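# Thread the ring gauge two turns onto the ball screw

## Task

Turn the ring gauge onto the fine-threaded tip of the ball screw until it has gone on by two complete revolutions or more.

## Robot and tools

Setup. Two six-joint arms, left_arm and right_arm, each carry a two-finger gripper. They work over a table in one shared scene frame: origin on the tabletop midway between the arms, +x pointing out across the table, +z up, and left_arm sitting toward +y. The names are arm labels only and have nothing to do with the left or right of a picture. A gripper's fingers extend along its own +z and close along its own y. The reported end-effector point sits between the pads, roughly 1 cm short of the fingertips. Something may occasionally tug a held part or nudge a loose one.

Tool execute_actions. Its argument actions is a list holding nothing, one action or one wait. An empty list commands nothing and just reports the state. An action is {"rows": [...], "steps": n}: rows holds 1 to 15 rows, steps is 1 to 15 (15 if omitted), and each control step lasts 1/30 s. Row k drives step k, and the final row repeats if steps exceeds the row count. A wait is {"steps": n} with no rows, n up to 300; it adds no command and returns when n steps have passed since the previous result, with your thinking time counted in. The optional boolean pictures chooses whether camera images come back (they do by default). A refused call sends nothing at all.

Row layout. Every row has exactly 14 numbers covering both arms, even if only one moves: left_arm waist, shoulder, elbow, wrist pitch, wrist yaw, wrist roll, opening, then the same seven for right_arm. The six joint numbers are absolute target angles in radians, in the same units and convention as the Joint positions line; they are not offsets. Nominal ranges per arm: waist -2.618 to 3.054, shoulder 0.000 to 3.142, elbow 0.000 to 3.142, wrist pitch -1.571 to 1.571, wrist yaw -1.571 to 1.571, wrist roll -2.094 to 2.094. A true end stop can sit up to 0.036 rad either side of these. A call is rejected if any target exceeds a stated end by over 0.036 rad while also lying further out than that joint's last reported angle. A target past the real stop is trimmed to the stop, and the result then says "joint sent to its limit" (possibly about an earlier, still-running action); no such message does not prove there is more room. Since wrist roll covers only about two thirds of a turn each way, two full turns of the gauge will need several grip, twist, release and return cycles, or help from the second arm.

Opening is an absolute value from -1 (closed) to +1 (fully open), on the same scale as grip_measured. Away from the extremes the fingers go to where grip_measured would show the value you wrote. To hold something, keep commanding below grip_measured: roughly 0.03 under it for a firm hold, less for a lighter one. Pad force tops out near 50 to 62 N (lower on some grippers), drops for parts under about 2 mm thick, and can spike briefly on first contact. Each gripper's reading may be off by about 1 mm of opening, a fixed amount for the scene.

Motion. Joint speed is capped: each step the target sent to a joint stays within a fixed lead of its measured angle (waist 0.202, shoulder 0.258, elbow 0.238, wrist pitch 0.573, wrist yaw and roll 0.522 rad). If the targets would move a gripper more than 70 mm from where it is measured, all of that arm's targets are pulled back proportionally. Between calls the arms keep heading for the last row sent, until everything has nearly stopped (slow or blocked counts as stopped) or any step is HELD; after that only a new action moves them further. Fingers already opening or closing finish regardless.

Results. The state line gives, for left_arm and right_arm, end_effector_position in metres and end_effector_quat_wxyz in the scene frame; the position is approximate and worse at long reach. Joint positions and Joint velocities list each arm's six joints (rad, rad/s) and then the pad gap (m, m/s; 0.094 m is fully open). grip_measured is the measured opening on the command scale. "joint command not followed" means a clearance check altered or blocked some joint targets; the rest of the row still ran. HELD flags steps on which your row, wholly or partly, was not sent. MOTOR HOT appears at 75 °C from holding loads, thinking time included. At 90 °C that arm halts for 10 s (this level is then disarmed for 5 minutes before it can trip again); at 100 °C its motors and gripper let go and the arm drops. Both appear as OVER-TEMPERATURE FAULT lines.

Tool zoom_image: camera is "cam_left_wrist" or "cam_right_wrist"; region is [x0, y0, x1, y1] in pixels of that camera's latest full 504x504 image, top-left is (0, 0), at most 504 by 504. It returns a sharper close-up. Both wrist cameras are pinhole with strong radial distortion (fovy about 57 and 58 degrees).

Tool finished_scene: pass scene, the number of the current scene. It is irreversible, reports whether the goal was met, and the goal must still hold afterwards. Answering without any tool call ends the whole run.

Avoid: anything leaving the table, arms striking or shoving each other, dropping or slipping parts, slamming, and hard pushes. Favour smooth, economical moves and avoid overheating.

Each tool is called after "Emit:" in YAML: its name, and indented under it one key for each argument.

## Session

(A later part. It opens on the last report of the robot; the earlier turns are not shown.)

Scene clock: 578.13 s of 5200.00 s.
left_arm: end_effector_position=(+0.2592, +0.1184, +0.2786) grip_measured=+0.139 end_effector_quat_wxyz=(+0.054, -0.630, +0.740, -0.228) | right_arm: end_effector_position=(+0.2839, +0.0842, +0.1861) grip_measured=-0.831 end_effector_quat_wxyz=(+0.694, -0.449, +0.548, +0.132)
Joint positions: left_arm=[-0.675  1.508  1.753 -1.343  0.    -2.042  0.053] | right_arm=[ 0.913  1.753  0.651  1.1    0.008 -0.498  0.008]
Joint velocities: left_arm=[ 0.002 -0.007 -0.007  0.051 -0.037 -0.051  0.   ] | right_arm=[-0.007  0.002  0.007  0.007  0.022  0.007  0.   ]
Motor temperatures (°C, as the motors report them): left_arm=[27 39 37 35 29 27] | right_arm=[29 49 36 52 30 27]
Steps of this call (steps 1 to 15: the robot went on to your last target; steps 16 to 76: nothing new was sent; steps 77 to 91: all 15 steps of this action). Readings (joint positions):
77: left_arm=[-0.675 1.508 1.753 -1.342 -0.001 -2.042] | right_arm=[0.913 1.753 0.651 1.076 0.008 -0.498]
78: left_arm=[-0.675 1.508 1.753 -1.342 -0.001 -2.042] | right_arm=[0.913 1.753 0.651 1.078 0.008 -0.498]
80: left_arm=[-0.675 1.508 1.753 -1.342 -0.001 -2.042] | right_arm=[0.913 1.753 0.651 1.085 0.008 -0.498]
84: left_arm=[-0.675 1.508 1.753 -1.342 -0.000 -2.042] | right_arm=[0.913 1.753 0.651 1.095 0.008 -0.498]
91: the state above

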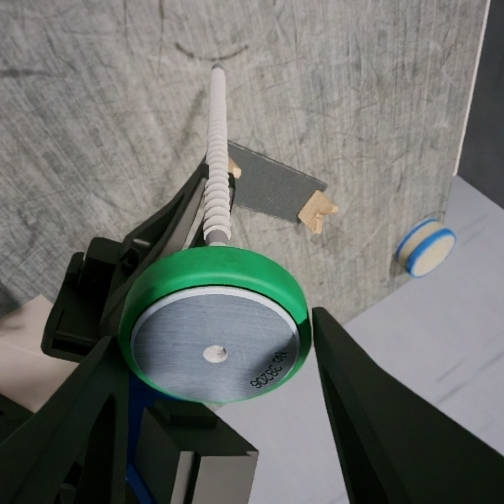

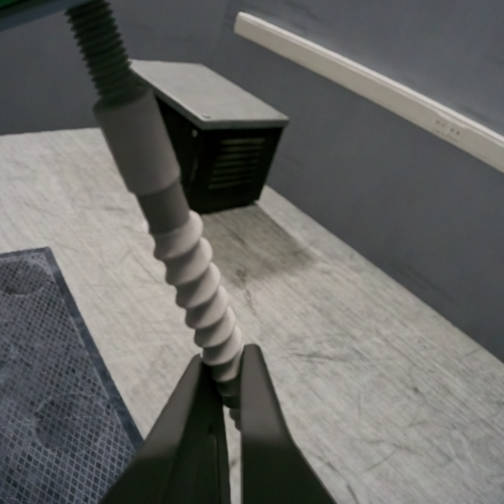

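Emit:
execute_actions:
  actions:
    - {"rows":[[-0.679,1.492,1.78,-1.34,0,-2.05,0.0,0.91,1.727,0.64,1.175,0,-0.5,-0.87],[-0.679,1.492,1.78,-1.335,0,-2.05,-0.11,0.91,1.727,0.64,1.175,0,-0.5,-0.87],[-0.679,1.492,1.78,-1.33,0,-2.05,-0.11,0.91,1.727,0.64,1.175,0,-0.5,-0.87],[-0.679,1.492,1.78,-1.325,0,-2.05,-0.11,0.91,1.727,0.64,1.175,0,-0.5,-0.87],[-0.679,1.492,1.78,-1.325,0,-2.05,-0.11,0.91,1.727,0.64,1.18,0,-0.5,-0.87],[-0.679,1.492,1.78,-1.325,0,-2.05,-0.11,0.91,1.727,0.64,1.185,0,-0.5,-0.87],[-0.679,1.492,1.78,-1.325,0,-2.05,-0.11,0.91,1.727,0.64,1.19,0,-0.5,-0.87]],"steps":15}
  pictures: false

Emit:
execute_actions:
  actions:
    - {"rows":[[-0.679,1.492,1.78,-1.325,0,2.05,-0.11,0.91,1.727,0.64,1.19,0,-0.5,-0.87]],"steps":15}
  pictures: false

Emit:
execute_actions:
  actions:
    - {"steps":40}

Scene clock: 584.83 s of 5200.00 s.
left_arm: end_effector_position=(+0.2594, +0.1181, +0.2788) grip_measured=+0.068 end_effector_quat_wxyz=(+0.054, -0.630, +0.740, -0.229) | right_arm: end_effector_position=(+0.2839, +0.0843, +0.1870) grip_measured=-0.831 end_effector_quat_wxyz=(+0.695, -0.448, +0.547, +0.132)
Joint positions: left_arm=[-0.675  1.508  1.753 -1.342  0.001 -2.042  0.05 ] | right_arm=[ 0.913  1.753  0.651  1.103  0.008 -0.498  0.008]
Joint velocities: left_arm=[ 0.012 -0.017  0.012  0.051 -0.007  0.037 -0.001] | right_arm=[ 0.007  0.032 -0.002 -0.037  0.007 -0.037  0.   ]
Motor temperatures (°C, as the motors report them): left_arm=[27 39 37 35 29 27] | right_arm=[29 49 36 53 30 27]
Steps of this call (steps 1 to 15: the robot went on to your last target; steps 16 to 90: nothing new was sent; then 3.20 s passed at rest; steps 91 to 105: all 15 steps of this action). Readings (joint positions):
91: left_arm=[-0.675 1.508 1.753 -1.343 0.000 -2.042] | right_arm=[0.913 1.753 0.651 1.101 0.008 -0.498]
92: left_arm=[-0.675 1.508 1.753 -1.343 0.001 -2.042] | right_arm=[0.913 1.753 0.651 1.102 0.008 -0.498]
94: left_arm=[-0.675 1.508 1.753 -1.342 0.001 -2.042] | right_arm=[0.913 1.753 0.651 1.102 0.008 -0.498]
98: left_arm=[-0.675 1.508 1.753 -1.342 0.001 -2.042] | right_arm=[0.913 1.753 0.651 1.103 0.008 -0.498]
105: the state above

Scene clock: 585.33 s of 5200.00 s.
left_arm: end_effector_position=(+0.2600, +0.1177, +0.2792) grip_measured=+0.069 end_effector_quat_wxyz=(+0.194, +0.025, +0.971, -0.135) | right_arm: end_effector_position=(+0.2830, +0.0832, +0.1866) grip_measured=-0.831 end_effector_quat_wxyz=(+0.696, -0.448, +0.546, +0.132)
Joint positions: left_arm=[-0.675  1.508  1.753 -1.338  0.001 -0.581  0.05 ] | right_arm=[ 0.913  1.753  0.643  1.113  0.008 -0.5    0.008]
Joint velocities: left_arm=[-0.012 -0.007  0.002 -0.037  0.007  2.777 -0.   ] | right_arm=[-0.007  0.007 -0.012 -0.022  0.095 -0.051 -0.001]
Motor temperatures (°C, as the motors report them): left_arm=[27 39 37 35 29 27] | right_arm=[29 49 36 53 30 27]
Steps of this call (steps 1 to 15: all 15 steps of this action). Readings (joint positions):
1: left_arm=[-0.675 1.508 1.753 -1.342 0.001 -1.960] | right_arm=[0.913 1.753 0.651 1.103 0.008 -0.499]
2: left_arm=[-0.675 1.508 1.753 -1.341 0.001 -1.860] | right_arm=[0.913 1.753 0.651 1.103 0.008 -0.499]
4: left_arm=[-0.675 1.508 1.753 -1.340 0.001 -1.663] | right_arm=[0.913 1.753 0.651 1.103 0.008 -0.499]
8: left_arm=[-0.675 1.508 1.753 -1.340 0.001 -1.270] | right_arm=[0.913 1.753 0.648 1.105 0.008 -0.500]
15: the state above

Scene clock: 586.67 s of 5200.00 s.
left_arm: end_effector_position=(+0.2605, +0.1149, +0.2802) grip_measured=+0.069 end_effector_quat_wxyz=(+0.188, +0.943, +0.230, +0.151) | right_arm: end_effector_position=(+0.2831, +0.0830, +0.1873) grip_measured=-0.831 end_effector_quat_wxyz=(+0.697, -0.446, +0.545, +0.132)
Joint positions: left_arm=[-0.675  1.508  1.753 -1.329  0.011  2.03   0.05 ] | right_arm=[ 0.913  1.753  0.643  1.116  0.009 -0.499  0.008]
Joint velocities: left_arm=[ 0.002 -0.002 -0.002 -0.007  0.007  0.022  0.001] | right_arm=[ 0.007  0.012 -0.002  0.022 -0.007  0.007 -0.   ]
Motor temperatures (°C, as the motors report them): left_arm=[27 39 37 35 29 27] | right_arm=[29 49 36 54 30 27]
Steps of this call (steps 1 to 40: the robot went on to your last target). Readings (joint positions):
1: left_arm=[-0.675 1.508 1.753 -1.338 0.001 -0.482] | right_arm=[0.913 1.753 0.643 1.114 0.008 -0.500]
2: left_arm=[-0.675 1.508 1.753 -1.337 0.000 -0.384] | right_arm=[0.913 1.753 0.643 1.114 0.008 -0.500]
4: left_arm=[-0.675 1.508 1.753 -1.337 -0.000 -0.187] | right_arm=[0.913 1.753 0.643 1.114 0.008 -0.500]
8: left_arm=[-0.675 1.508 1.753 -1.335 -0.001 0.208] | right_arm=[0.913 1.753 0.643 1.114 0.008 -0.500]
40: the state above

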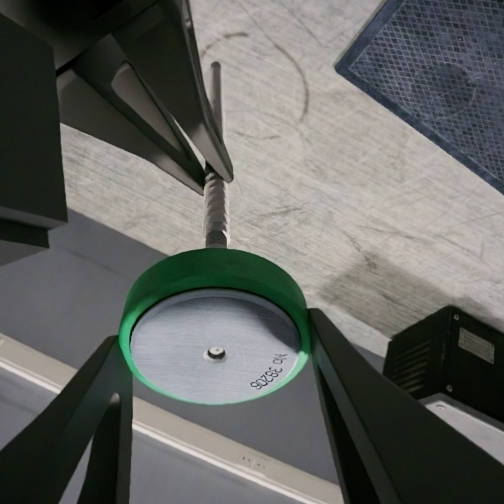

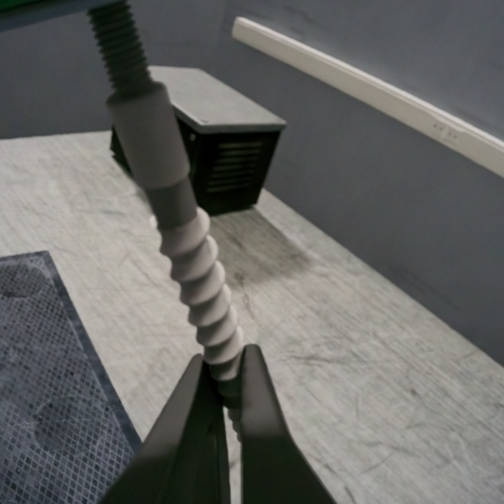

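Emit:
execute_actions:
  actions:
    - {"rows":[[-0.679,1.492,1.78,-1.335,0,2.05,0.25,0.91,1.727,0.64,1.18,0,-0.5,-0.87]],"steps":12}
  pictures: false

Emit:
execute_actions:
  actions:
    - {"rows":[[-0.679,1.492,1.78,-1.34,0,-2.05,0.25,0.91,1.727,0.64,1.18,0,-0.5,-0.87]],"steps":15}
  pictures: false

Emit:
execute_actions:
  actions:
    - {"steps":35}

Scene clock: 591.80 s of 5200.00 s.
left_arm: end_effector_position=(+0.2614, +0.1163, +0.2802) grip_measured=+0.249 end_effector_quat_wxyz=(+0.184, +0.944, +0.225, +0.155) | right_arm: end_effector_position=(+0.2828, +0.0833, +0.1873) grip_measured=-0.831 end_effector_quat_wxyz=(+0.697, -0.447, +0.544, +0.132)
Joint positions: left_arm=[-0.675  1.508  1.753 -1.329  0.002  2.041  0.059] | right_arm=[ 0.913  1.753  0.643  1.116  0.007 -0.5    0.008]
Joint velocities: left_arm=[0.017 0.007 0.007 0.007 0.007 0.007 0.   ] | right_arm=[-0.017 -0.017  0.007  0.022 -0.007 -0.007  0.001]
Motor temperatures (°C, as the motors report them): left_arm=[27 39 37 35 29 27] | right_arm=[29 49 36 54 30 27]
Steps of this call (steps 1 to 30: the robot went on to your last target; steps 31 to 90: nothing new was sent; then 1.73 s passed at rest; steps 91 to 102: all 12 steps of this action). Readings (joint positions):
91: left_arm=[-0.675 1.508 1.753 -1.329 0.011 2.038] | right_arm=[0.913 1.753 0.643 1.116 0.009 -0.499]
92: left_arm=[-0.675 1.508 1.753 -1.329 0.009 2.039] | right_arm=[0.913 1.753 0.643 1.116 0.009 -0.500]
94: left_arm=[-0.675 1.508 1.753 -1.329 0.006 2.040] | right_arm=[0.913 1.753 0.643 1.116 0.007 -0.500]
98: left_arm=[-0.675 1.508 1.753 -1.329 0.003 2.041] | right_arm=[0.913 1.753 0.643 1.116 0.007 -0.500]
102: the state above

Scene clock: 592.30 s of 5200.00 s.
left_arm: end_effector_position=(+0.2607, +0.1175, +0.2795) grip_measured=+0.249 end_effector_quat_wxyz=(+0.238, +0.551, +0.800, -0.006) | right_arm: end_effector_position=(+0.2828, +0.0833, +0.1873) grip_measured=-0.831 end_effector_quat_wxyz=(+0.697, -0.447, +0.544, +0.132)
Joint positions: left_arm=[-0.675  1.508  1.753 -1.335 -0.001  0.575  0.059] | right_arm=[ 0.913  1.753  0.643  1.116  0.007 -0.5    0.008]
Joint velocities: left_arm=[ 0.022  0.007  0.007  0.022  0.037 -2.747 -0.001] | right_arm=[-0.002 -0.007  0.002 -0.022 -0.007 -0.022 -0.001]
Motor temperatures (°C, as the motors report them): left_arm=[27 39 37 35 29 27] | right_arm=[29 49 36 54 30 27]
Steps of this call (steps 1 to 15: all 15 steps of this action). Readings (joint positions):
1: left_arm=[-0.675 1.508 1.753 -1.330 0.001 1.958] | right_arm=[0.913 1.753 0.643 1.116 0.007 -0.500]
2: left_arm=[-0.675 1.508 1.753 -1.330 0.001 1.859] | right_arm=[0.913 1.753 0.643 1.116 0.007 -0.500]
4: left_arm=[-0.675 1.508 1.753 -1.330 0.001 1.661] | right_arm=[0.913 1.753 0.643 1.116 0.007 -0.500]
8: left_arm=[-0.675 1.508 1.753 -1.332 -0.001 1.267] | right_arm=[0.913 1.753 0.643 1.116 0.007 -0.500]
15: the state above

Scene clock: 593.47 s of 5200.00 s.
left_arm: end_effector_position=(+0.2606, +0.1175, +0.2795) grip_measured=+0.249 end_effector_quat_wxyz=(+0.058, -0.621, +0.747, -0.231) | right_arm: end_effector_position=(+0.2828, +0.0833, +0.1873) grip_measured=-0.831 end_effector_quat_wxyz=(+0.697, -0.447, +0.544, +0.132)
Joint positions: left_arm=[-0.675  1.508  1.753 -1.335 -0.001 -2.019  0.059] | right_arm=[ 0.913  1.753  0.643  1.116  0.007 -0.5    0.008]
Joint velocities: left_arm=[ 0.002  0.022  0.012 -0.007 -0.037 -0.154  0.   ] | right_arm=[-0.007 -0.002  0.007  0.037 -0.066 -0.037 -0.   ]
Motor temperatures (°C, as the motors report them): left_arm=[27 39 37 35 29 27] | right_arm=[29 49 36 54 30 27]
Steps of this call (steps 1 to 35: the robot went on to your last target). Readings (joint positions):
1: left_arm=[-0.675 1.508 1.753 -1.335 -0.001 0.476] | right_arm=[0.913 1.753 0.643 1.116 0.007 -0.500]
2: left_arm=[-0.675 1.508 1.753 -1.335 -0.001 0.377] | right_arm=[0.913 1.753 0.643 1.116 0.007 -0.500]
4: left_arm=[-0.675 1.508 1.753 -1.335 -0.001 0.178] | right_arm=[0.913 1.753 0.643 1.116 0.007 -0.500]
8: left_arm=[-0.675 1.508 1.753 -1.335 -0.001 -0.219] | right_arm=[0.913 1.753 0.643 1.116 0.007 -0.500]
35: the state above

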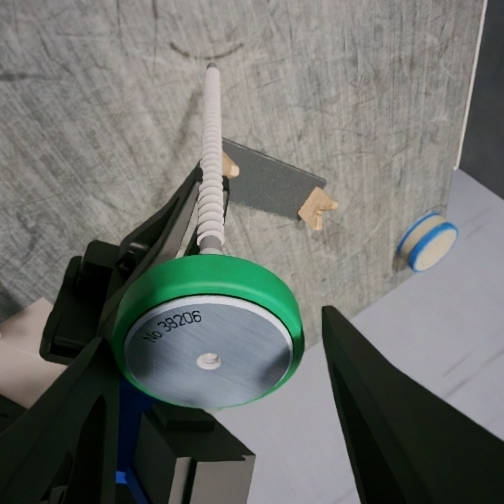

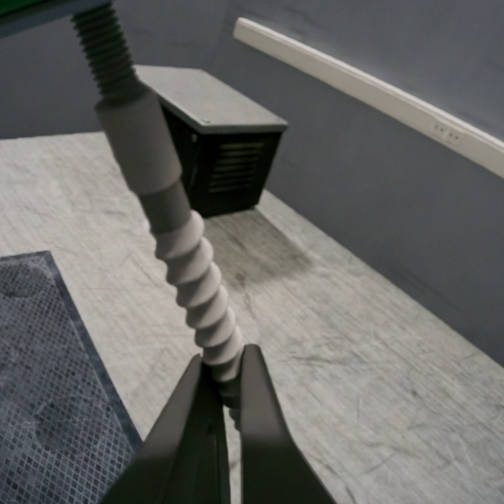

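Emit:
execute_actions:
  actions:
    - {"rows":[[-0.679,1.492,1.78,-1.35,0,-2.05,0.25,0.91,1.727,0.64,1.16,0,-0.5,-0.87],[-0.679,1.492,1.78,-1.36,0,-2.05,0.25,0.91,1.727,0.64,1.15,0,-0.5,-0.87],[-0.679,1.492,1.78,-1.364,0,-2.05,0.22,0.91,1.727,0.64,1.14,0,-0.5,-0.87],[-0.679,1.492,1.78,-1.364,0,-2.05,0.2,0.91,1.727,0.64,1.135,0,-0.5,-0.87]],"steps":12}

Scene clock: 598.23 s of 5200.00 s.
left_arm: end_effector_position=(+0.2589, +0.1187, +0.2784) grip_measured=+0.201 end_effector_quat_wxyz=(+0.054, -0.630, +0.740, -0.227) | right_arm: end_effector_position=(+0.2827, +0.0833, +0.1797) grip_measured=-0.831 end_effector_quat_wxyz=(+0.686, -0.454, +0.553, +0.130)
Joint positions: left_arm=[-0.675  1.508  1.753 -1.345 -0.001 -2.042  0.056] | right_arm=[ 0.913  1.753  0.643  1.086  0.007 -0.5    0.008]
Joint velocities: left_arm=[ 0.002 -0.007  0.007  0.051  0.037 -0.037  0.001] | right_arm=[-0.002 -0.002 -0.002  0.007 -0.081  0.11  -0.   ]
Motor temperatures (°C, as the motors report them): left_arm=[27 39 38 35 29 27] | right_arm=[29 49 36 54 30 27]
Steps of this call (steps 1 to 30: the robot went on to your last target; steps 31 to 90: nothing new was sent; then 1.37 s passed at rest; steps 91 to 102: all 12 steps of this action). Readings (joint positions):
91: left_arm=[-0.675 1.508 1.753 -1.335 -0.001 -2.042] | right_arm=[0.913 1.753 0.643 1.116 0.007 -0.500]
92: left_arm=[-0.675 1.508 1.753 -1.336 -0.001 -2.042] | right_arm=[0.913 1.753 0.643 1.114 0.007 -0.500]
94: left_arm=[-0.675 1.508 1.753 -1.340 -0.001 -2.042] | right_arm=[0.913 1.753 0.643 1.107 0.007 -0.500]
98: left_arm=[-0.675 1.508 1.753 -1.344 -0.001 -2.042] | right_arm=[0.913 1.753 0.643 1.091 0.007 -0.500]
102: the state above

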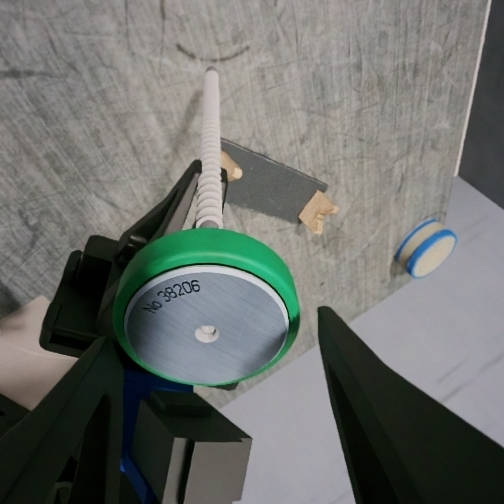

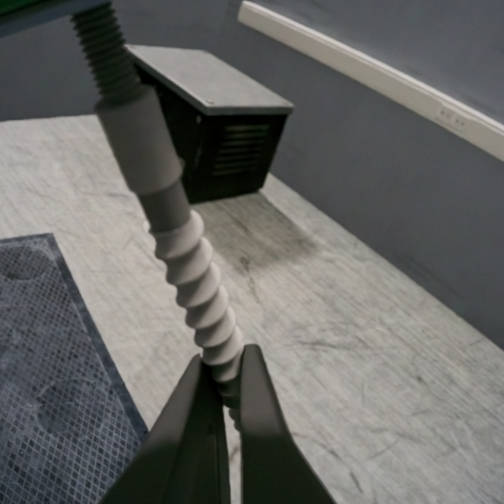

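Emit:
execute_actions:
  actions:
    - {"rows":[[-0.679,1.492,1.78,-1.35,0,-2.05,0.2,0.91,1.727,0.64,1.155,0,-0.5,-0.87],[-0.679,1.492,1.78,-1.345,0,-2.05,0.2,0.91,1.727,0.64,1.165,0,-0.5,-0.87],[-0.679,1.492,1.78,-1.34,0,-2.05,0.2,0.91,1.727,0.64,1.17,0,-0.5,-0.87],[-0.679,1.492,1.78,-1.34,0,-2.05,0.2,0.91,1.727,0.64,1.17,0,-0.5,-0.87],[-0.679,1.492,1.78,-1.34,0,-2.05,0.2,0.91,1.727,0.64,1.17,0,-0.5,-0.87],[-0.679,1.492,1.78,-1.34,0,-2.05,0.2,0.91,1.727,0.64,1.17,0,-0.5,-0.87],[-0.679,1.492,1.78,-1.34,0,-2.05,0.1,0.91,1.727,0.64,1.17,0,-0.5,-0.87],[-0.679,1.492,1.78,-1.335,0,-2.05,0.0,0.91,1.727,0.64,1.17,0,-0.5,-0.87],[-0.679,1.492,1.78,-1.33,0,-2.05,-0.11,0.91,1.727,0.64,1.17,0,-0.5,-0.87]],"steps":15}
  pictures: false

Emit:
execute_actions:
  actions:
    - {"steps":15}

Scene clock: 603.03 s of 5200.00 s.
left_arm: end_effector_position=(+0.2598, +0.1175, +0.2791) grip_measured=-0.109 end_effector_quat_wxyz=(+0.054, -0.630, +0.740, -0.230) | right_arm: end_effector_position=(+0.2831, +0.0831, +0.1816) grip_measured=-0.831 end_effector_quat_wxyz=(+0.689, -0.452, +0.551, +0.130)
Joint positions: left_arm=[-0.675  1.508  1.753 -1.339  0.002 -2.042  0.042] | right_arm=[ 0.912  1.753  0.643  1.094  0.008 -0.5    0.008]
Joint velocities: left_arm=[ 0.002 -0.012 -0.022 -0.007 -0.037 -0.081  0.001] | right_arm=[-0.007 -0.022  0.002  0.022 -0.037 -0.081  0.001]
Motor temperatures (°C, as the motors report them): left_arm=[27 39 38 35 29 27] | right_arm=[29 49 36 54 30 27]
Steps of this call (steps 1 to 15: the robot went on to your last target; steps 16 to 90: nothing new was sent; then 1.30 s passed at rest; steps 91 to 105: all 15 steps of this action). Readings (joint positions):
91: left_arm=[-0.675 1.508 1.753 -1.346 -0.001 -2.042] | right_arm=[0.913 1.753 0.643 1.083 0.007 -0.500]
92: left_arm=[-0.675 1.508 1.753 -1.346 -0.001 -2.042] | right_arm=[0.913 1.753 0.643 1.084 0.007 -0.500]
94: left_arm=[-0.675 1.508 1.753 -1.345 -0.001 -2.042] | right_arm=[0.913 1.753 0.643 1.087 0.007 -0.500]
98: left_arm=[-0.675 1.508 1.753 -1.344 -0.001 -2.042] | right_arm=[0.913 1.753 0.643 1.093 0.007 -0.500]
105: the state above

Scene clock: 603.53 s of 5200.00 s.
left_arm: end_effector_position=(+0.2599, +0.1174, +0.2792) grip_measured=-0.109 end_effector_quat_wxyz=(+0.054, -0.630, +0.740, -0.231) | right_arm: end_effector_position=(+0.2831, +0.0831, +0.1816) grip_measured=-0.831 end_effector_quat_wxyz=(+0.689, -0.452, +0.551, +0.130)
Joint positions: left_arm=[-0.675  1.508  1.753 -1.338  0.002 -2.042  0.042] | right_arm=[ 0.912  1.753  0.643  1.094  0.008 -0.5    0.008]
Joint velocities: left_arm=[ 0.017 -0.007 -0.017  0.007 -0.037  0.022 -0.   ] | right_arm=[-0.017 -0.002 -0.007 -0.037  0.081 -0.051 -0.001]
Motor temperatures (°C, as the motors report them): left_arm=[27 39 38 35 29 27] | right_arm=[29 49 36 54 30 27]
Steps of this call (steps 1 to 15: the robot went on to your last target). Readings (joint positions):
1: left_arm=[-0.675 1.508 1.753 -1.338 0.002 -2.042] | right_arm=[0.912 1.753 0.643 1.094 0.008 -0.500]
2: left_arm=[-0.675 1.508 1.753 -1.338 0.002 -2.042] | right_arm=[0.912 1.753 0.643 1.094 0.008 -0.500]
4: left_arm=[-0.675 1.508 1.753 -1.338 0.002 -2.042] | right_arm=[0.912 1.753 0.643 1.094 0.008 -0.500]
8: left_arm=[-0.675 1.508 1.753 -1.338 0.002 -2.042] | right_arm=[0.912 1.753 0.643 1.094 0.008 -0.500]
15: the state above
All arms were judged still, so your last target was given up. Only a new action makes them travel on or press farther. Fingers that are still opening or closing keep moving.

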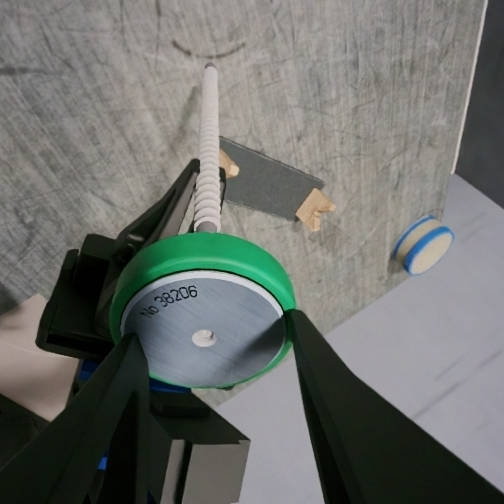

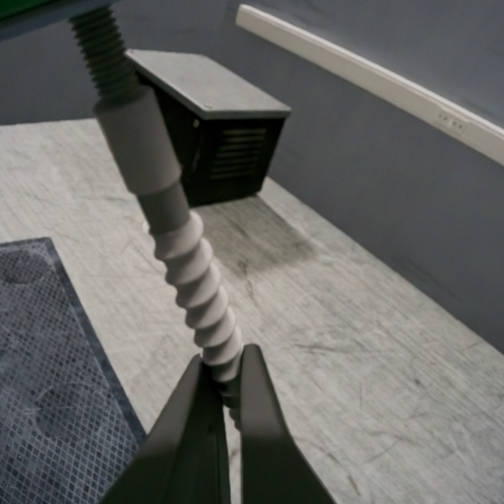

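Emit:
execute_actions:
  actions:
    - {"rows":[[-0.679,1.492,1.78,-1.34,0,-2.05,0.1,0.91,1.727,0.64,1.17,0,-0.5,-0.87],[-0.679,1.492,1.78,-1.35,0,-2.05,0.25,0.91,1.727,0.64,1.17,0,-0.5,-0.87],[-0.679,1.492,1.78,-1.355,0,-2.05,0.25,0.91,1.727,0.64,1.17,0,-0.5,-0.87],[-0.679,1.492,1.78,-1.355,0,-2.05,0.25,0.91,1.727,0.64,1.17,0,-0.5,-0.87],[-0.679,1.492,1.78,-1.355,0,-2.05,0.25,0.91,1.727,0.64,1.175,0,-0.5,-0.87],[-0.679,1.492,1.78,-1.355,0,-2.05,0.25,0.91,1.727,0.64,1.18,0,-0.5,-0.87],[-0.679,1.492,1.78,-1.355,0,-2.05,0.25,0.91,1.727,0.64,1.183,0,-0.5,-0.87]],"steps":15}

Scene clock: 611.00 s of 5200.00 s.
left_arm: end_effector_position=(+0.2599, +0.1174, +0.2792) grip_measured=+0.248 end_effector_quat_wxyz=(+0.054, -0.630, +0.740, -0.231) | right_arm: end_effector_position=(+0.2831, +0.0831, +0.1852) grip_measured=-0.831 end_effector_quat_wxyz=(+0.694, -0.449, +0.547, +0.131)
Joint positions: left_arm=[-0.675  1.508  1.753 -1.338  0.002 -2.042  0.059] | right_arm=[ 0.912  1.753  0.643  1.108  0.008 -0.5    0.008]
Joint velocities: left_arm=[ 0.022  0.007 -0.017 -0.037 -0.022 -0.051 -0.001] | right_arm=[-0.002  0.002 -0.012 -0.022  0.051  0.037 -0.001]
Motor temperatures (°C, as the motors report them): left_arm=[27 39 38 35 29 27] | right_arm=[29 49 36 55 30 27]
Steps of this call (steps 1 to 90: nothing new was sent; then 3.97 s passed at rest; steps 91 to 105: all 15 steps of this action). Readings (joint positions):
91: left_arm=[-0.675 1.508 1.753 -1.338 0.002 -2.042] | right_arm=[0.912 1.753 0.643 1.094 0.008 -0.500]
92: left_arm=[-0.675 1.508 1.753 -1.338 0.002 -2.042] | right_arm=[0.912 1.753 0.643 1.094 0.008 -0.500]
94: left_arm=[-0.675 1.508 1.753 -1.338 0.002 -2.042] | right_arm=[0.912 1.753 0.643 1.095 0.008 -0.500]
98: left_arm=[-0.675 1.508 1.753 -1.338 0.002 -2.042] | right_arm=[0.912 1.753 0.643 1.100 0.008 -0.500]
105: the state above

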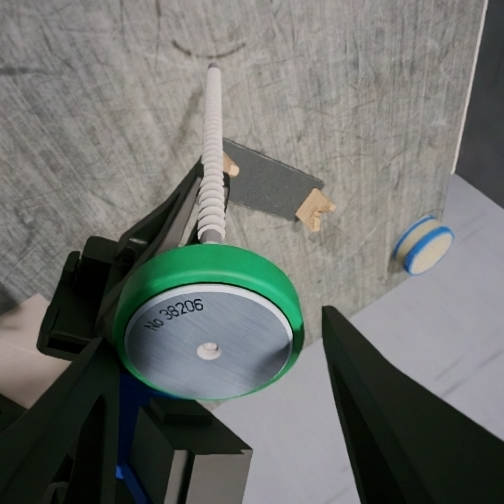

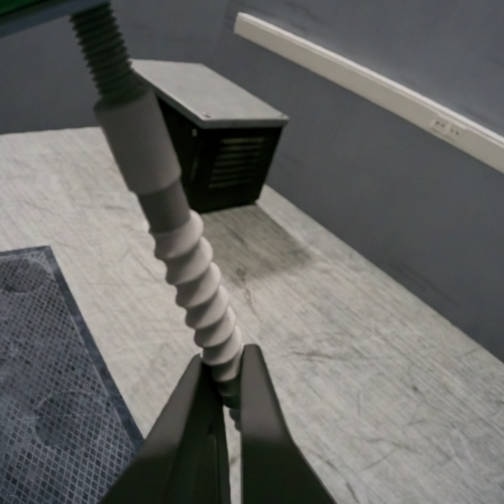

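Emit:
execute_actions:
  actions:
    - {"rows":[[-0.679,1.492,1.78,-1.362,0,-2.05,0.22,0.91,1.727,0.64,1.185,0,-0.5,-0.87],[-0.679,1.492,1.78,-1.368,0,-2.05,0.2,0.91,1.727,0.64,1.185,0,-0.5,-0.87],[-0.679,1.492,1.78,-1.368,0,-2.05,0.2,0.91,1.727,0.64,1.185,0,-0.5,-0.87],[-0.679,1.492,1.78,-1.368,0,-2.05,0.2,0.91,1.727,0.64,1.185,0,-0.5,-0.87],[-0.679,1.492,1.78,-1.36,0,-2.05,0.15,0.91,1.727,0.64,1.185,0,-0.5,-0.87],[-0.679,1.492,1.78,-1.35,0,-2.05,0.1,0.91,1.727,0.64,1.185,0,-0.5,-0.87],[-0.679,1.492,1.78,-1.34,0,-2.05,0.0,0.91,1.727,0.64,1.185,0,-0.5,-0.87],[-0.679,1.492,1.78,-1.335,0,-2.05,-0.11,0.91,1.727,0.64,1.185,0,-0.5,-0.87]],"steps":15}

Scene clock: 616.23 s of 5200.00 s.
left_arm: end_effector_position=(+0.2587, +0.1181, +0.2785) grip_measured=+0.056 end_effector_quat_wxyz=(+0.053, -0.630, +0.740, -0.228) | right_arm: end_effector_position=(+0.2830, +0.0832, +0.1860) grip_measured=-0.831 end_effector_quat_wxyz=(+0.695, -0.448, +0.546, +0.132)
Joint positions: left_arm=[-0.675  1.508  1.753 -1.344  0.003 -2.043  0.05 ] | right_arm=[ 0.912  1.753  0.643  1.111  0.007 -0.5    0.008]
Joint velocities: left_arm=[ 0.017  0.002  0.007 -0.037 -0.066  0.007 -0.001] | right_arm=[-0.007 -0.007 -0.002 -0.022 -0.022  0.007  0.   ]
Motor temperatures (°C, as the motors report them): left_arm=[27 39 38 34 29 27] | right_arm=[29 49 36 55 30 27]
Steps of this call (steps 1 to 15: the robot went on to your last target; steps 16 to 90: nothing new was sent; then 1.73 s passed at rest; steps 91 to 105: all 15 steps of this action). Readings (joint positions):
91: left_arm=[-0.675 1.508 1.753 -1.339 0.002 -2.042] | right_arm=[0.912 1.753 0.643 1.109 0.008 -0.500]
92: left_arm=[-0.675 1.508 1.753 -1.340 0.002 -2.042] | right_arm=[0.912 1.753 0.643 1.110 0.008 -0.500]
94: left_arm=[-0.675 1.508 1.753 -1.344 0.002 -2.042] | right_arm=[0.912 1.753 0.643 1.110 0.008 -0.500]
98: left_arm=[-0.675 1.508 1.753 -1.344 0.003 -2.043] | right_arm=[0.912 1.753 0.643 1.111 0.007 -0.500]
105: the state above

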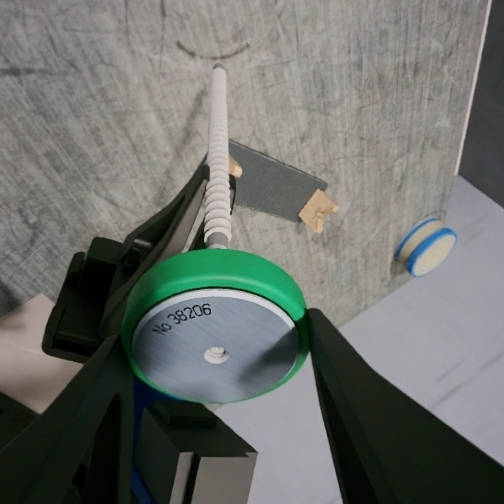

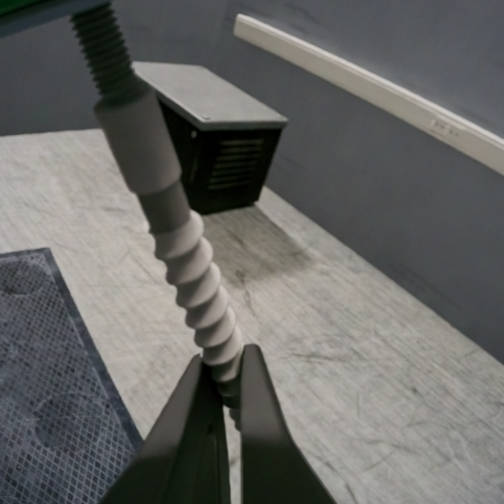

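Good grip. Next tightening stroke.

Emit:
execute_actions:
  actions:
    - {"rows":[[-0.679,1.492,1.78,-1.33,0,2.05,-0.11,0.91,1.727,0.64,1.19,0,-0.5,-0.87]],"steps":15}
  pictures: false

Emit:
execute_actions:
  actions:
    - {"steps":35}

Scene clock: 619.90 s of 5200.00 s.
left_arm: end_effector_position=(+0.2603, +0.1175, +0.2794) grip_measured=+0.056 end_effector_quat_wxyz=(+0.195, +0.025, +0.971, -0.135) | right_arm: end_effector_position=(+0.2830, +0.0832, +0.1862) grip_measured=-0.831 end_effector_quat_wxyz=(+0.696, -0.449, +0.545, +0.131)
Joint positions: left_arm=[-0.675  1.508  1.753 -1.337  0.    -0.58   0.05 ] | right_arm=[ 0.912  1.753  0.643  1.112  0.007 -0.502  0.008]
Joint velocities: left_arm=[ 0.002 -0.007  0.002 -0.007 -0.066  2.733  0.   ] | right_arm=[-0.007  0.007 -0.017 -0.007 -0.007  0.022  0.   ]
Motor temperatures (°C, as the motors report them): left_arm=[27 39 38 35 29 27] | right_arm=[29 49 36 55 30 27]
Steps of this call (steps 1 to 15: the robot went on to your last target; steps 16 to 90: nothing new was sent; then 0.17 s passed at rest; steps 91 to 105: all 15 steps of this action). Readings (joint positions):
91: left_arm=[-0.675 1.508 1.753 -1.344 0.003 -1.960] | right_arm=[0.912 1.753 0.643 1.111 0.007 -0.501]
92: left_arm=[-0.675 1.508 1.753 -1.343 0.003 -1.860] | right_arm=[0.912 1.753 0.643 1.111 0.007 -0.501]
94: left_arm=[-0.675 1.508 1.753 -1.342 0.003 -1.663] | right_arm=[0.912 1.753 0.643 1.112 0.007 -0.501]
98: left_arm=[-0.675 1.508 1.753 -1.340 0.003 -1.269] | right_arm=[0.912 1.753 0.643 1.112 0.007 -0.501]
105: the state above

Scene clock: 621.07 s of 5200.00 s.
left_arm: end_effector_position=(+0.2601, +0.1148, +0.2801) grip_measured=+0.056 end_effector_quat_wxyz=(+0.190, +0.941, +0.237, +0.148) | right_arm: end_effector_position=(+0.2833, +0.0829, +0.1870) grip_measured=-0.831 end_effector_quat_wxyz=(+0.697, -0.447, +0.546, +0.131)
Joint positions: left_arm=[-0.675  1.508  1.753 -1.33   0.013  2.014  0.05 ] | right_arm=[ 0.912  1.753  0.643  1.115  0.01  -0.5    0.008]
Joint velocities: left_arm=[ 0.002 -0.027  0.002 -0.095 -0.051  0.154  0.001] | right_arm=[-0.007 -0.017 -0.027 -0.022 -0.022 -0.022  0.   ]
Motor temperatures (°C, as the motors report them): left_arm=[27 39 38 35 29 27] | right_arm=[29 49 36 56 30 27]
Steps of this call (steps 1 to 35: the robot went on to your last target). Readings (joint positions):
1: left_arm=[-0.675 1.508 1.753 -1.336 0.000 -0.481] | right_arm=[0.912 1.753 0.643 1.112 0.007 -0.502]
2: left_arm=[-0.675 1.508 1.753 -1.336 0.000 -0.383] | right_arm=[0.912 1.753 0.643 1.112 0.007 -0.502]
4: left_arm=[-0.675 1.508 1.753 -1.335 0.000 -0.185] | right_arm=[0.912 1.753 0.643 1.112 0.007 -0.502]
8: left_arm=[-0.675 1.508 1.753 -1.335 0.000 0.210] | right_arm=[0.912 1.753 0.643 1.112 0.007 -0.502]
35: the state above

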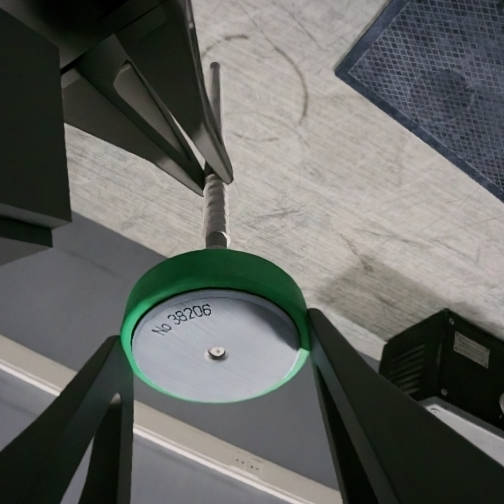

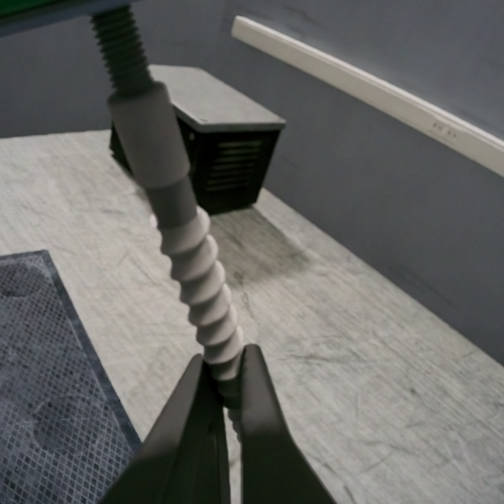

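Emit:
execute_actions:
  actions:
    - {"rows":[[-0.679,1.492,1.78,-1.33,0,2.05,-0.11,0.91,1.727,0.64,1.17,0,-0.5,-0.87],[-0.679,1.492,1.78,-1.33,0,2.05,-0.11,0.91,1.727,0.64,1.155,0,-0.5,-0.87],[-0.679,1.492,1.78,-1.33,0,2.05,-0.11,0.91,1.727,0.64,1.14,0,-0.5,-0.87]],"steps":15}

Scene clock: 624.83 s of 5200.00 s.
left_arm: end_effector_position=(+0.2601, +0.1148, +0.2801) grip_measured=+0.056 end_effector_quat_wxyz=(+0.188, +0.944, +0.226, +0.151) | right_arm: end_effector_position=(+0.2834, +0.0828, +0.1863) grip_measured=-0.831 end_effector_quat_wxyz=(+0.696, -0.447, +0.546, +0.131)
Joint positions: left_arm=[-0.675  1.508  1.753 -1.33   0.014  2.038  0.05 ] | right_arm=[ 0.912  1.753  0.643  1.112  0.01  -0.5    0.008]
Joint velocities: left_arm=[-0.012 -0.012 -0.017 -0.007  0.022  0.007 -0.001] | right_arm=[-0.017 -0.022  0.012 -0.051 -0.051 -0.037 -0.   ]
Motor temperatures (°C, as the motors report them): left_arm=[27 39 38 35 29 27] | right_arm=[29 49 36 56 30 27]
Steps of this call (steps 1 to 30: the robot went on to your last target; steps 31 to 90: nothing new was sent; then 0.27 s passed at rest; steps 91 to 105: all 15 steps of this action). Readings (joint positions):
91: left_arm=[-0.675 1.508 1.753 -1.330 0.014 2.038] | right_arm=[0.912 1.753 0.643 1.115 0.010 -0.500]
92: left_arm=[-0.675 1.508 1.753 -1.330 0.014 2.038] | right_arm=[0.912 1.753 0.643 1.114 0.010 -0.500]
94: left_arm=[-0.675 1.508 1.753 -1.330 0.014 2.038] | right_arm=[0.912 1.753 0.643 1.112 0.010 -0.500]
98: left_arm=[-0.675 1.508 1.753 -1.330 0.014 2.038] | right_arm=[0.912 1.753 0.643 1.112 0.010 -0.500]
105: the state above

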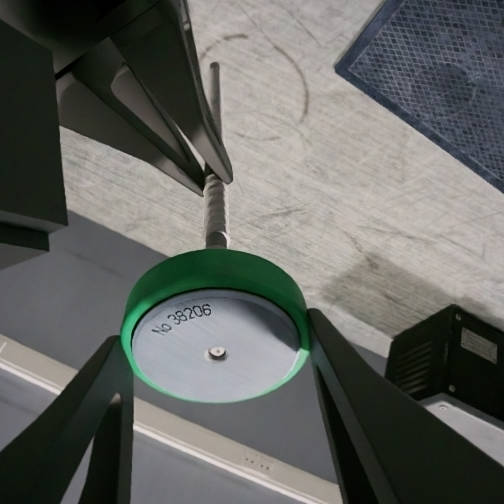

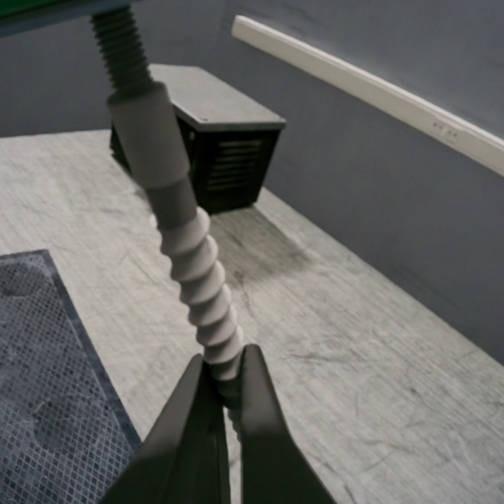

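Emit:
execute_actions:
  actions:
    - {"rows":[[-0.679,1.492,1.78,-1.335,0,2.05,-0.11,0.91,1.727,0.64,1.17,0,-0.5,-0.87],[-0.679,1.492,1.78,-1.34,0,2.05,-0.11,0.91,1.727,0.64,1.18,0,-0.5,-0.87],[-0.679,1.492,1.78,-1.345,0,2.05,0.1,0.91,1.727,0.64,1.18,0,-0.5,-0.87],[-0.679,1.492,1.78,-1.35,0,2.05,0.25,0.91,1.727,0.64,1.18,0,-0.5,-0.87]],"steps":14}
  pictures: false

Emit:
execute_actions:
  actions:
    - {"rows":[[-0.679,1.492,1.78,-1.365,0,-2.05,0.25,0.91,1.727,0.64,1.18,0,-0.5,-0.87]],"steps":15}
  pictures: false

Emit:
execute_actions:
  actions:
    - {"steps":33}

Scene clock: 630.80 s of 5200.00 s.
left_arm: end_effector_position=(+0.2610, +0.1166, +0.2799) grip_measured=+0.249 end_effector_quat_wxyz=(+0.183, +0.944, +0.225, +0.155) | right_arm: end_effector_position=(+0.2830, +0.0832, +0.1869) grip_measured=-0.831 end_effector_quat_wxyz=(+0.697, -0.448, +0.545, +0.132)
Joint positions: left_arm=[-0.675  1.508  1.753 -1.332  0.002  2.041  0.059] | right_arm=[ 0.912  1.753  0.643  1.114  0.007 -0.501  0.008]
Joint velocities: left_arm=[-0.007 -0.007 -0.007 -0.051 -0.007 -0.007  0.   ] | right_arm=[-0.007  0.007 -0.002 -0.022 -0.022 -0.022 -0.001]
Motor temperatures (°C, as the motors report them): left_arm=[27 39 38 35 29 27] | right_arm=[29 49 36 55 30 27]
Steps of this call (steps 1 to 15: the robot went on to your last target; steps 16 to 90: nothing new was sent; then 2.50 s passed at rest; steps 91 to 104: all 14 steps of this action). Readings (joint positions):
91: left_arm=[-0.675 1.508 1.753 -1.331 0.014 2.038] | right_arm=[0.912 1.753 0.643 1.113 0.010 -0.500]
92: left_arm=[-0.675 1.508 1.753 -1.331 0.014 2.038] | right_arm=[0.912 1.753 0.643 1.114 0.010 -0.500]
94: left_arm=[-0.675 1.508 1.753 -1.331 0.012 2.038] | right_arm=[0.912 1.753 0.643 1.114 0.010 -0.500]
98: left_arm=[-0.675 1.508 1.753 -1.332 0.006 2.040] | right_arm=[0.912 1.753 0.643 1.114 0.007 -0.501]
104: the state above

Scene clock: 631.30 s of 5200.00 s.
left_arm: end_effector_position=(+0.2579, +0.1191, +0.2778) grip_measured=+0.249 end_effector_quat_wxyz=(+0.231, +0.551, +0.802, -0.007) | right_arm: end_effector_position=(+0.2830, +0.0832, +0.1869) grip_measured=-0.831 end_effector_quat_wxyz=(+0.697, -0.448, +0.545, +0.132)
Joint positions: left_arm=[-0.675  1.508  1.753 -1.35   0.001  0.573  0.059] | right_arm=[ 0.912  1.753  0.643  1.114  0.007 -0.501  0.008]
Joint velocities: left_arm=[-0.002 -0.002  0.002  0.022 -0.051 -2.777  0.   ] | right_arm=[-0.012 -0.027 -0.002 -0.037 -0.007 -0.022  0.   ]
Motor temperatures (°C, as the motors report them): left_arm=[27 39 38 35 29 27] | right_arm=[29 49 36 55 30 27]
Steps of this call (steps 1 to 15: all 15 steps of this action). Readings (joint positions):
1: left_arm=[-0.675 1.508 1.753 -1.334 0.001 1.958] | right_arm=[0.912 1.753 0.643 1.114 0.007 -0.501]
2: left_arm=[-0.675 1.508 1.753 -1.337 0.001 1.859] | right_arm=[0.912 1.753 0.643 1.114 0.007 -0.501]
4: left_arm=[-0.675 1.508 1.753 -1.341 0.001 1.661] | right_arm=[0.912 1.753 0.643 1.114 0.007 -0.501]
8: left_arm=[-0.675 1.508 1.753 -1.346 0.001 1.265] | right_arm=[0.912 1.753 0.643 1.114 0.007 -0.501]
15: the state above

Scene clock: 632.40 s of 5200.00 s.
left_arm: end_effector_position=(+0.2571, +0.1192, +0.2775) grip_measured=+0.249 end_effector_quat_wxyz=(+0.056, -0.617, +0.752, -0.223) | right_arm: end_effector_position=(+0.2829, +0.0833, +0.1869) grip_measured=-0.831 end_effector_quat_wxyz=(+0.697, -0.448, +0.545, +0.132)
Joint positions: left_arm=[-0.675  1.508  1.753 -1.353  0.003 -2.006  0.059] | right_arm=[ 0.912  1.753  0.643  1.114  0.006 -0.501  0.008]
Joint velocities: left_arm=[ 0.002 -0.012 -0.002  0.051 -0.007 -0.271  0.001] | right_arm=[-0.007 -0.007 -0.007  0.081  0.007  0.081  0.001]
Motor temperatures (°C, as the motors report them): left_arm=[27 39 38 34 29 27] | right_arm=[29 49 36 55 30 27]
Steps of this call (steps 1 to 33: the robot went on to your last target). Readings (joint positions):
1: left_arm=[-0.675 1.508 1.753 -1.350 0.001 0.474] | right_arm=[0.912 1.753 0.643 1.114 0.007 -0.501]
2: left_arm=[-0.675 1.508 1.753 -1.351 0.001 0.375] | right_arm=[0.912 1.753 0.643 1.114 0.007 -0.501]
4: left_arm=[-0.675 1.508 1.753 -1.352 0.001 0.177] | right_arm=[0.912 1.753 0.643 1.114 0.007 -0.501]
8: left_arm=[-0.675 1.508 1.753 -1.353 0.001 -0.220] | right_arm=[0.912 1.753 0.643 1.114 0.007 -0.501]
33: the state above

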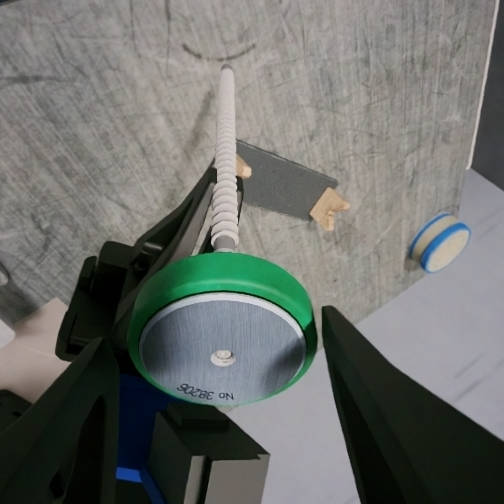

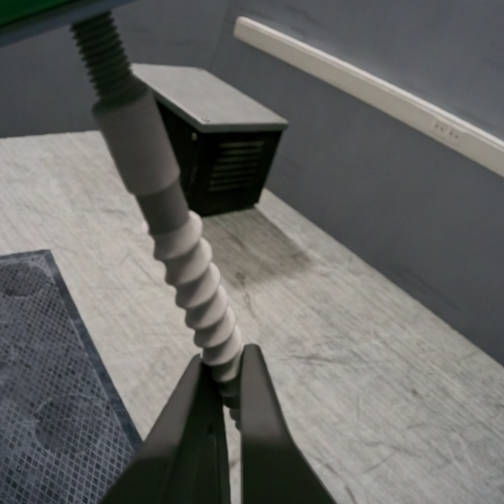

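Emit:
execute_actions:
  actions:
    - {"rows":[[-0.679,1.492,1.78,-1.335,0,-2.05,0.2,0.91,1.727,0.64,1.18,0,-0.5,-0.87],[-0.679,1.492,1.78,-1.322,0,-2.05,0.18,0.91,1.727,0.64,1.18,0,-0.5,-0.87],[-0.679,1.492,1.78,-1.322,0,-2.05,0.15,0.91,1.727,0.64,1.18,0,-0.5,-0.87],[-0.679,1.492,1.78,-1.322,0,-2.05,0.12,0.91,1.727,0.64,1.18,0,-0.5,-0.87],[-0.679,1.492,1.78,-1.33,0,-2.05,0.05,0.91,1.727,0.64,1.18,0,-0.5,-0.87],[-0.679,1.492,1.78,-1.335,0,-2.05,-0.05,0.91,1.727,0.64,1.18,0,-0.5,-0.87]],"steps":13}
  pictures: false

Emit:
execute_actions:
  actions:
    - {"rows":[[-0.679,1.492,1.78,-1.335,0,2.05,-0.05,0.91,1.727,0.64,1.185,0,-0.5,-0.87]],"steps":15}
  pictures: false

Emit:
execute_actions:
  actions:
    - {"steps":35}

Scene clock: 638.57 s of 5200.00 s.
left_arm: end_effector_position=(+0.2591, +0.1176, +0.2788) grip_measured=+0.058 end_effector_quat_wxyz=(+0.053, -0.630, +0.740, -0.229) | right_arm: end_effector_position=(+0.2829, +0.0832, +0.1869) grip_measured=-0.831 end_effector_quat_wxyz=(+0.697, -0.448, +0.545, +0.132)
Joint positions: left_arm=[-0.675  1.508  1.753 -1.341  0.004 -2.042  0.05 ] | right_arm=[ 0.912  1.753  0.643  1.114  0.007 -0.501  0.008]
Joint velocities: left_arm=[ 0.027  0.002  0.012 -0.007  0.066  0.007  0.001] | right_arm=[-0.002 -0.002 -0.002  0.007 -0.081 -0.037 -0.001]
Motor temperatures (°C, as the motors report them): left_arm=[27 39 38 34 29 27] | right_arm=[29 50 37 55 30 27]
Steps of this call (steps 1 to 30: the robot went on to your last target; steps 31 to 90: nothing new was sent; then 2.73 s passed at rest; steps 91 to 103: all 13 steps of this action). Readings (joint positions):
91: left_arm=[-0.675 1.508 1.753 -1.352 0.003 -2.042] | right_arm=[0.912 1.753 0.643 1.114 0.006 -0.501]
92: left_arm=[-0.675 1.508 1.753 -1.348 0.003 -2.042] | right_arm=[0.912 1.753 0.643 1.114 0.006 -0.501]
94: left_arm=[-0.675 1.508 1.753 -1.342 0.004 -2.042] | right_arm=[0.912 1.753 0.643 1.114 0.007 -0.501]
98: left_arm=[-0.675 1.508 1.753 -1.341 0.004 -2.042] | right_arm=[0.912 1.753 0.643 1.114 0.007 -0.501]
103: the state above

Scene clock: 639.07 s of 5200.00 s.
left_arm: end_effector_position=(+0.2598, +0.1172, +0.2792) grip_measured=+0.059 end_effector_quat_wxyz=(+0.194, +0.026, +0.971, -0.136) | right_arm: end_effector_position=(+0.2827, +0.0834, +0.1869) grip_measured=-0.831 end_effector_quat_wxyz=(+0.696, -0.448, +0.544, +0.132)
Joint positions: left_arm=[-0.675  1.508  1.753 -1.338  0.003 -0.578  0.05 ] | right_arm=[ 0.912  1.753  0.643  1.114  0.005 -0.501  0.008]
Joint velocities: left_arm=[ 0.012 -0.017  0.012 -0.037 -0.051  2.777  0.001] | right_arm=[-0.007 -0.002 -0.012 -0.007  0.007 -0.022 -0.001]
Motor temperatures (°C, as the motors report them): left_arm=[27 39 38 34 29 27] | right_arm=[29 50 37 55 30 27]
Steps of this call (steps 1 to 15: all 15 steps of this action). Readings (joint positions):
1: left_arm=[-0.675 1.508 1.753 -1.341 0.004 -1.959] | right_arm=[0.912 1.753 0.643 1.114 0.007 -0.501]
2: left_arm=[-0.675 1.508 1.753 -1.341 0.004 -1.860] | right_arm=[0.912 1.753 0.643 1.114 0.007 -0.501]
4: left_arm=[-0.675 1.508 1.753 -1.340 0.004 -1.662] | right_arm=[0.912 1.753 0.643 1.114 0.006 -0.501]
8: left_arm=[-0.675 1.508 1.753 -1.339 0.004 -1.268] | right_arm=[0.912 1.753 0.643 1.114 0.006 -0.501]
15: the state above

Scene clock: 640.23 s of 5200.00 s.
left_arm: end_effector_position=(+0.2598, +0.1153, +0.2799) grip_measured=+0.059 end_effector_quat_wxyz=(+0.188, +0.942, +0.237, +0.148) | right_arm: end_effector_position=(+0.2829, +0.0833, +0.1874) grip_measured=-0.831 end_effector_quat_wxyz=(+0.697, -0.448, +0.544, +0.132)
Joint positions: left_arm=[-0.675  1.508  1.753 -1.332  0.012  2.015  0.05 ] | right_arm=[ 0.912  1.753  0.643  1.117  0.006 -0.501  0.008]
Joint velocities: left_arm=[-0.037  0.012 -0.012  0.022 -0.066  0.168  0.001] | right_arm=[-0.007  0.007 -0.007  0.007 -0.037 -0.066  0.   ]
Motor temperatures (°C, as the motors report them): left_arm=[27 39 38 34 29 27] | right_arm=[29 50 37 55 30 27]
Steps of this call (steps 1 to 35: the robot went on to your last target). Readings (joint positions):
1: left_arm=[-0.675 1.508 1.753 -1.337 0.003 -0.479] | right_arm=[0.912 1.753 0.643 1.114 0.005 -0.501]
2: left_arm=[-0.675 1.508 1.753 -1.337 0.003 -0.381] | right_arm=[0.912 1.753 0.643 1.114 0.005 -0.501]
4: left_arm=[-0.675 1.508 1.753 -1.337 0.002 -0.183] | right_arm=[0.912 1.753 0.643 1.114 0.005 -0.501]
8: left_arm=[-0.675 1.508 1.753 -1.336 0.002 0.212] | right_arm=[0.912 1.753 0.643 1.115 0.005 -0.501]
35: the state above

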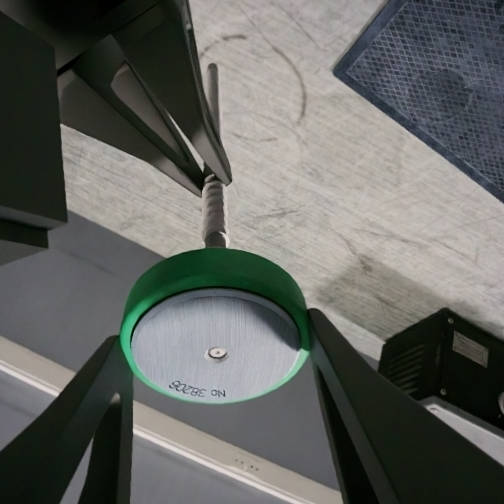

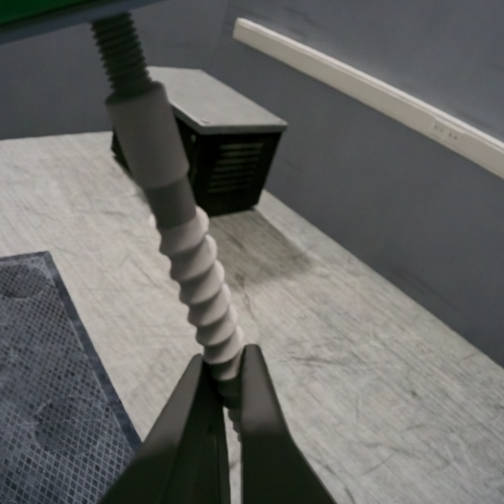

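Emit:
execute_actions:
  actions:
    - {"rows":[[-0.679,1.492,1.78,-1.34,0,2.05,0.1,0.91,1.727,0.64,1.183,0,-0.5,-0.87],[-0.679,1.492,1.78,-1.345,0,2.05,0.25,0.91,1.727,0.64,1.183,0,-0.5,-0.87]],"steps":10}
  pictures: false

Emit:
execute_actions:
  actions:
    - {"rows":[[-0.679,1.492,1.78,-1.356,0,-2.05,0.25,0.91,1.727,0.64,1.183,0,-0.5,-0.87]],"steps":15}
  pictures: false

Emit:
execute_actions:
  actions:
    - {"steps":33}

Scene clock: 645.10 s of 5200.00 s.
left_arm: end_effector_position=(+0.2608, +0.1166, +0.2798) grip_measured=+0.249 end_effector_quat_wxyz=(+0.183, +0.944, +0.225, +0.154) | right_arm: end_effector_position=(+0.2827, +0.0835, +0.1876) grip_measured=-0.831 end_effector_quat_wxyz=(+0.698, -0.448, +0.543, +0.133)
Joint positions: left_arm=[-0.675  1.508  1.753 -1.332  0.003  2.041  0.059] | right_arm=[ 0.912  1.753  0.643  1.118  0.005 -0.502  0.008]
Joint velocities: left_arm=[-0.002  0.002 -0.002  0.125 -0.037  0.037 -0.   ] | right_arm=[ 0.012 -0.017 -0.002 -0.022  0.022 -0.051 -0.001]
Motor temperatures (°C, as the motors report them): left_arm=[27 39 38 34 29 27] | right_arm=[29 50 37 56 30 27]
Steps of this call (steps 1 to 30: the robot went on to your last target; steps 31 to 90: nothing new was sent; then 1.53 s passed at rest; steps 91 to 100: all 10 steps of this action). Readings (joint positions):
91: left_arm=[-0.675 1.508 1.753 -1.332 0.012 2.038] | right_arm=[0.912 1.753 0.643 1.117 0.006 -0.501]
92: left_arm=[-0.675 1.508 1.753 -1.332 0.011 2.039] | right_arm=[0.912 1.753 0.643 1.117 0.006 -0.501]
94: left_arm=[-0.675 1.508 1.753 -1.332 0.007 2.040] | right_arm=[0.912 1.753 0.643 1.117 0.005 -0.502]
98: left_arm=[-0.675 1.508 1.753 -1.332 0.004 2.041] | right_arm=[0.912 1.753 0.643 1.117 0.005 -0.502]
100: the state above

Scene clock: 645.60 s of 5200.00 s.
left_arm: end_effector_position=(+0.2594, +0.1180, +0.2788) grip_measured=+0.249 end_effector_quat_wxyz=(+0.235, +0.551, +0.801, -0.007) | right_arm: end_effector_position=(+0.2827, +0.0835, +0.1876) grip_measured=-0.831 end_effector_quat_wxyz=(+0.698, -0.448, +0.543, +0.133)
Joint positions: left_arm=[-0.675  1.508  1.753 -1.342  0.001  0.573  0.059] | right_arm=[ 0.912  1.753  0.643  1.118  0.005 -0.502  0.008]
Joint velocities: left_arm=[-0.007 -0.007  0.007 -0.051 -0.095 -2.659  0.   ] | right_arm=[-0.012  0.002  0.007  0.051  0.051 -0.037  0.   ]
Motor temperatures (°C, as the motors report them): left_arm=[27 39 38 34 29 27] | right_arm=[29 50 37 56 30 27]
Steps of this call (steps 1 to 15: all 15 steps of this action). Readings (joint positions):
1: left_arm=[-0.675 1.508 1.753 -1.334 0.002 1.958] | right_arm=[0.912 1.753 0.643 1.118 0.005 -0.502]
2: left_arm=[-0.675 1.508 1.753 -1.335 0.002 1.858] | right_arm=[0.912 1.753 0.643 1.118 0.005 -0.502]
4: left_arm=[-0.675 1.508 1.753 -1.336 0.001 1.661] | right_arm=[0.912 1.753 0.643 1.118 0.005 -0.502]
8: left_arm=[-0.675 1.508 1.753 -1.338 0.001 1.265] | right_arm=[0.912 1.753 0.643 1.118 0.005 -0.502]
15: the state above

Scene clock: 646.70 s of 5200.00 s.
left_arm: end_effector_position=(+0.2588, +0.1184, +0.2784) grip_measured=+0.249 end_effector_quat_wxyz=(+0.058, -0.617, +0.752, -0.226) | right_arm: end_effector_position=(+0.2827, +0.0835, +0.1876) grip_measured=-0.831 end_effector_quat_wxyz=(+0.698, -0.448, +0.543, +0.133)
Joint positions: left_arm=[-0.675  1.508  1.753 -1.345  0.001 -2.006  0.059] | right_arm=[ 0.912  1.753  0.643  1.118  0.005 -0.502  0.008]
Joint velocities: left_arm=[ 0.002 -0.007  0.017 -0.007 -0.051 -0.286 -0.001] | right_arm=[ 0.002 -0.007  0.002 -0.022 -0.022 -0.007 -0.001]
Motor temperatures (°C, as the motors report them): left_arm=[27 39 38 34 29 27] | right_arm=[29 50 37 56 30 27]
Steps of this call (steps 1 to 33: the robot went on to your last target). Readings (joint positions):
1: left_arm=[-0.675 1.508 1.753 -1.344 0.001 0.474] | right_arm=[0.912 1.753 0.643 1.118 0.005 -0.502]
2: left_arm=[-0.675 1.508 1.753 -1.344 0.001 0.375] | right_arm=[0.912 1.753 0.643 1.118 0.005 -0.502]
4: left_arm=[-0.675 1.508 1.753 -1.344 0.001 0.177] | right_arm=[0.912 1.753 0.643 1.118 0.005 -0.502]
8: left_arm=[-0.675 1.508 1.753 -1.344 0.001 -0.220] | right_arm=[0.912 1.753 0.643 1.118 0.005 -0.502]
33: the state above

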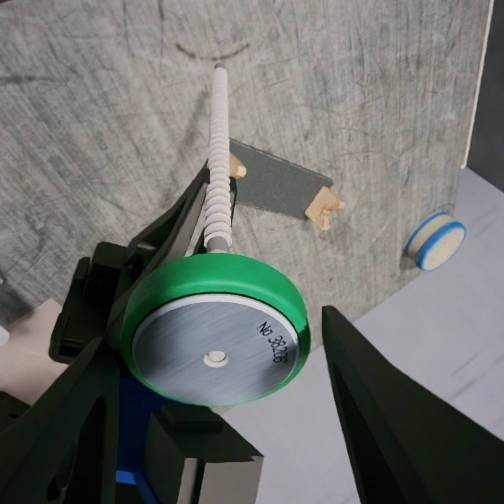

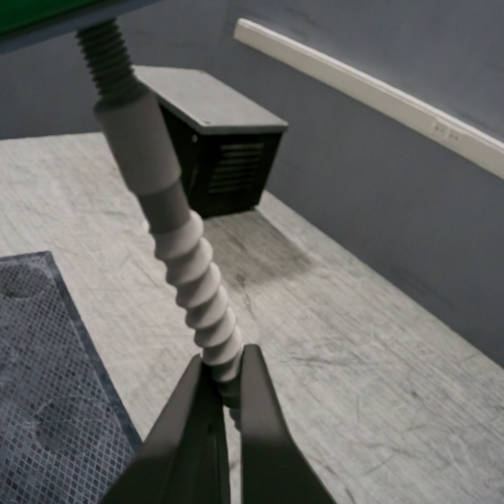

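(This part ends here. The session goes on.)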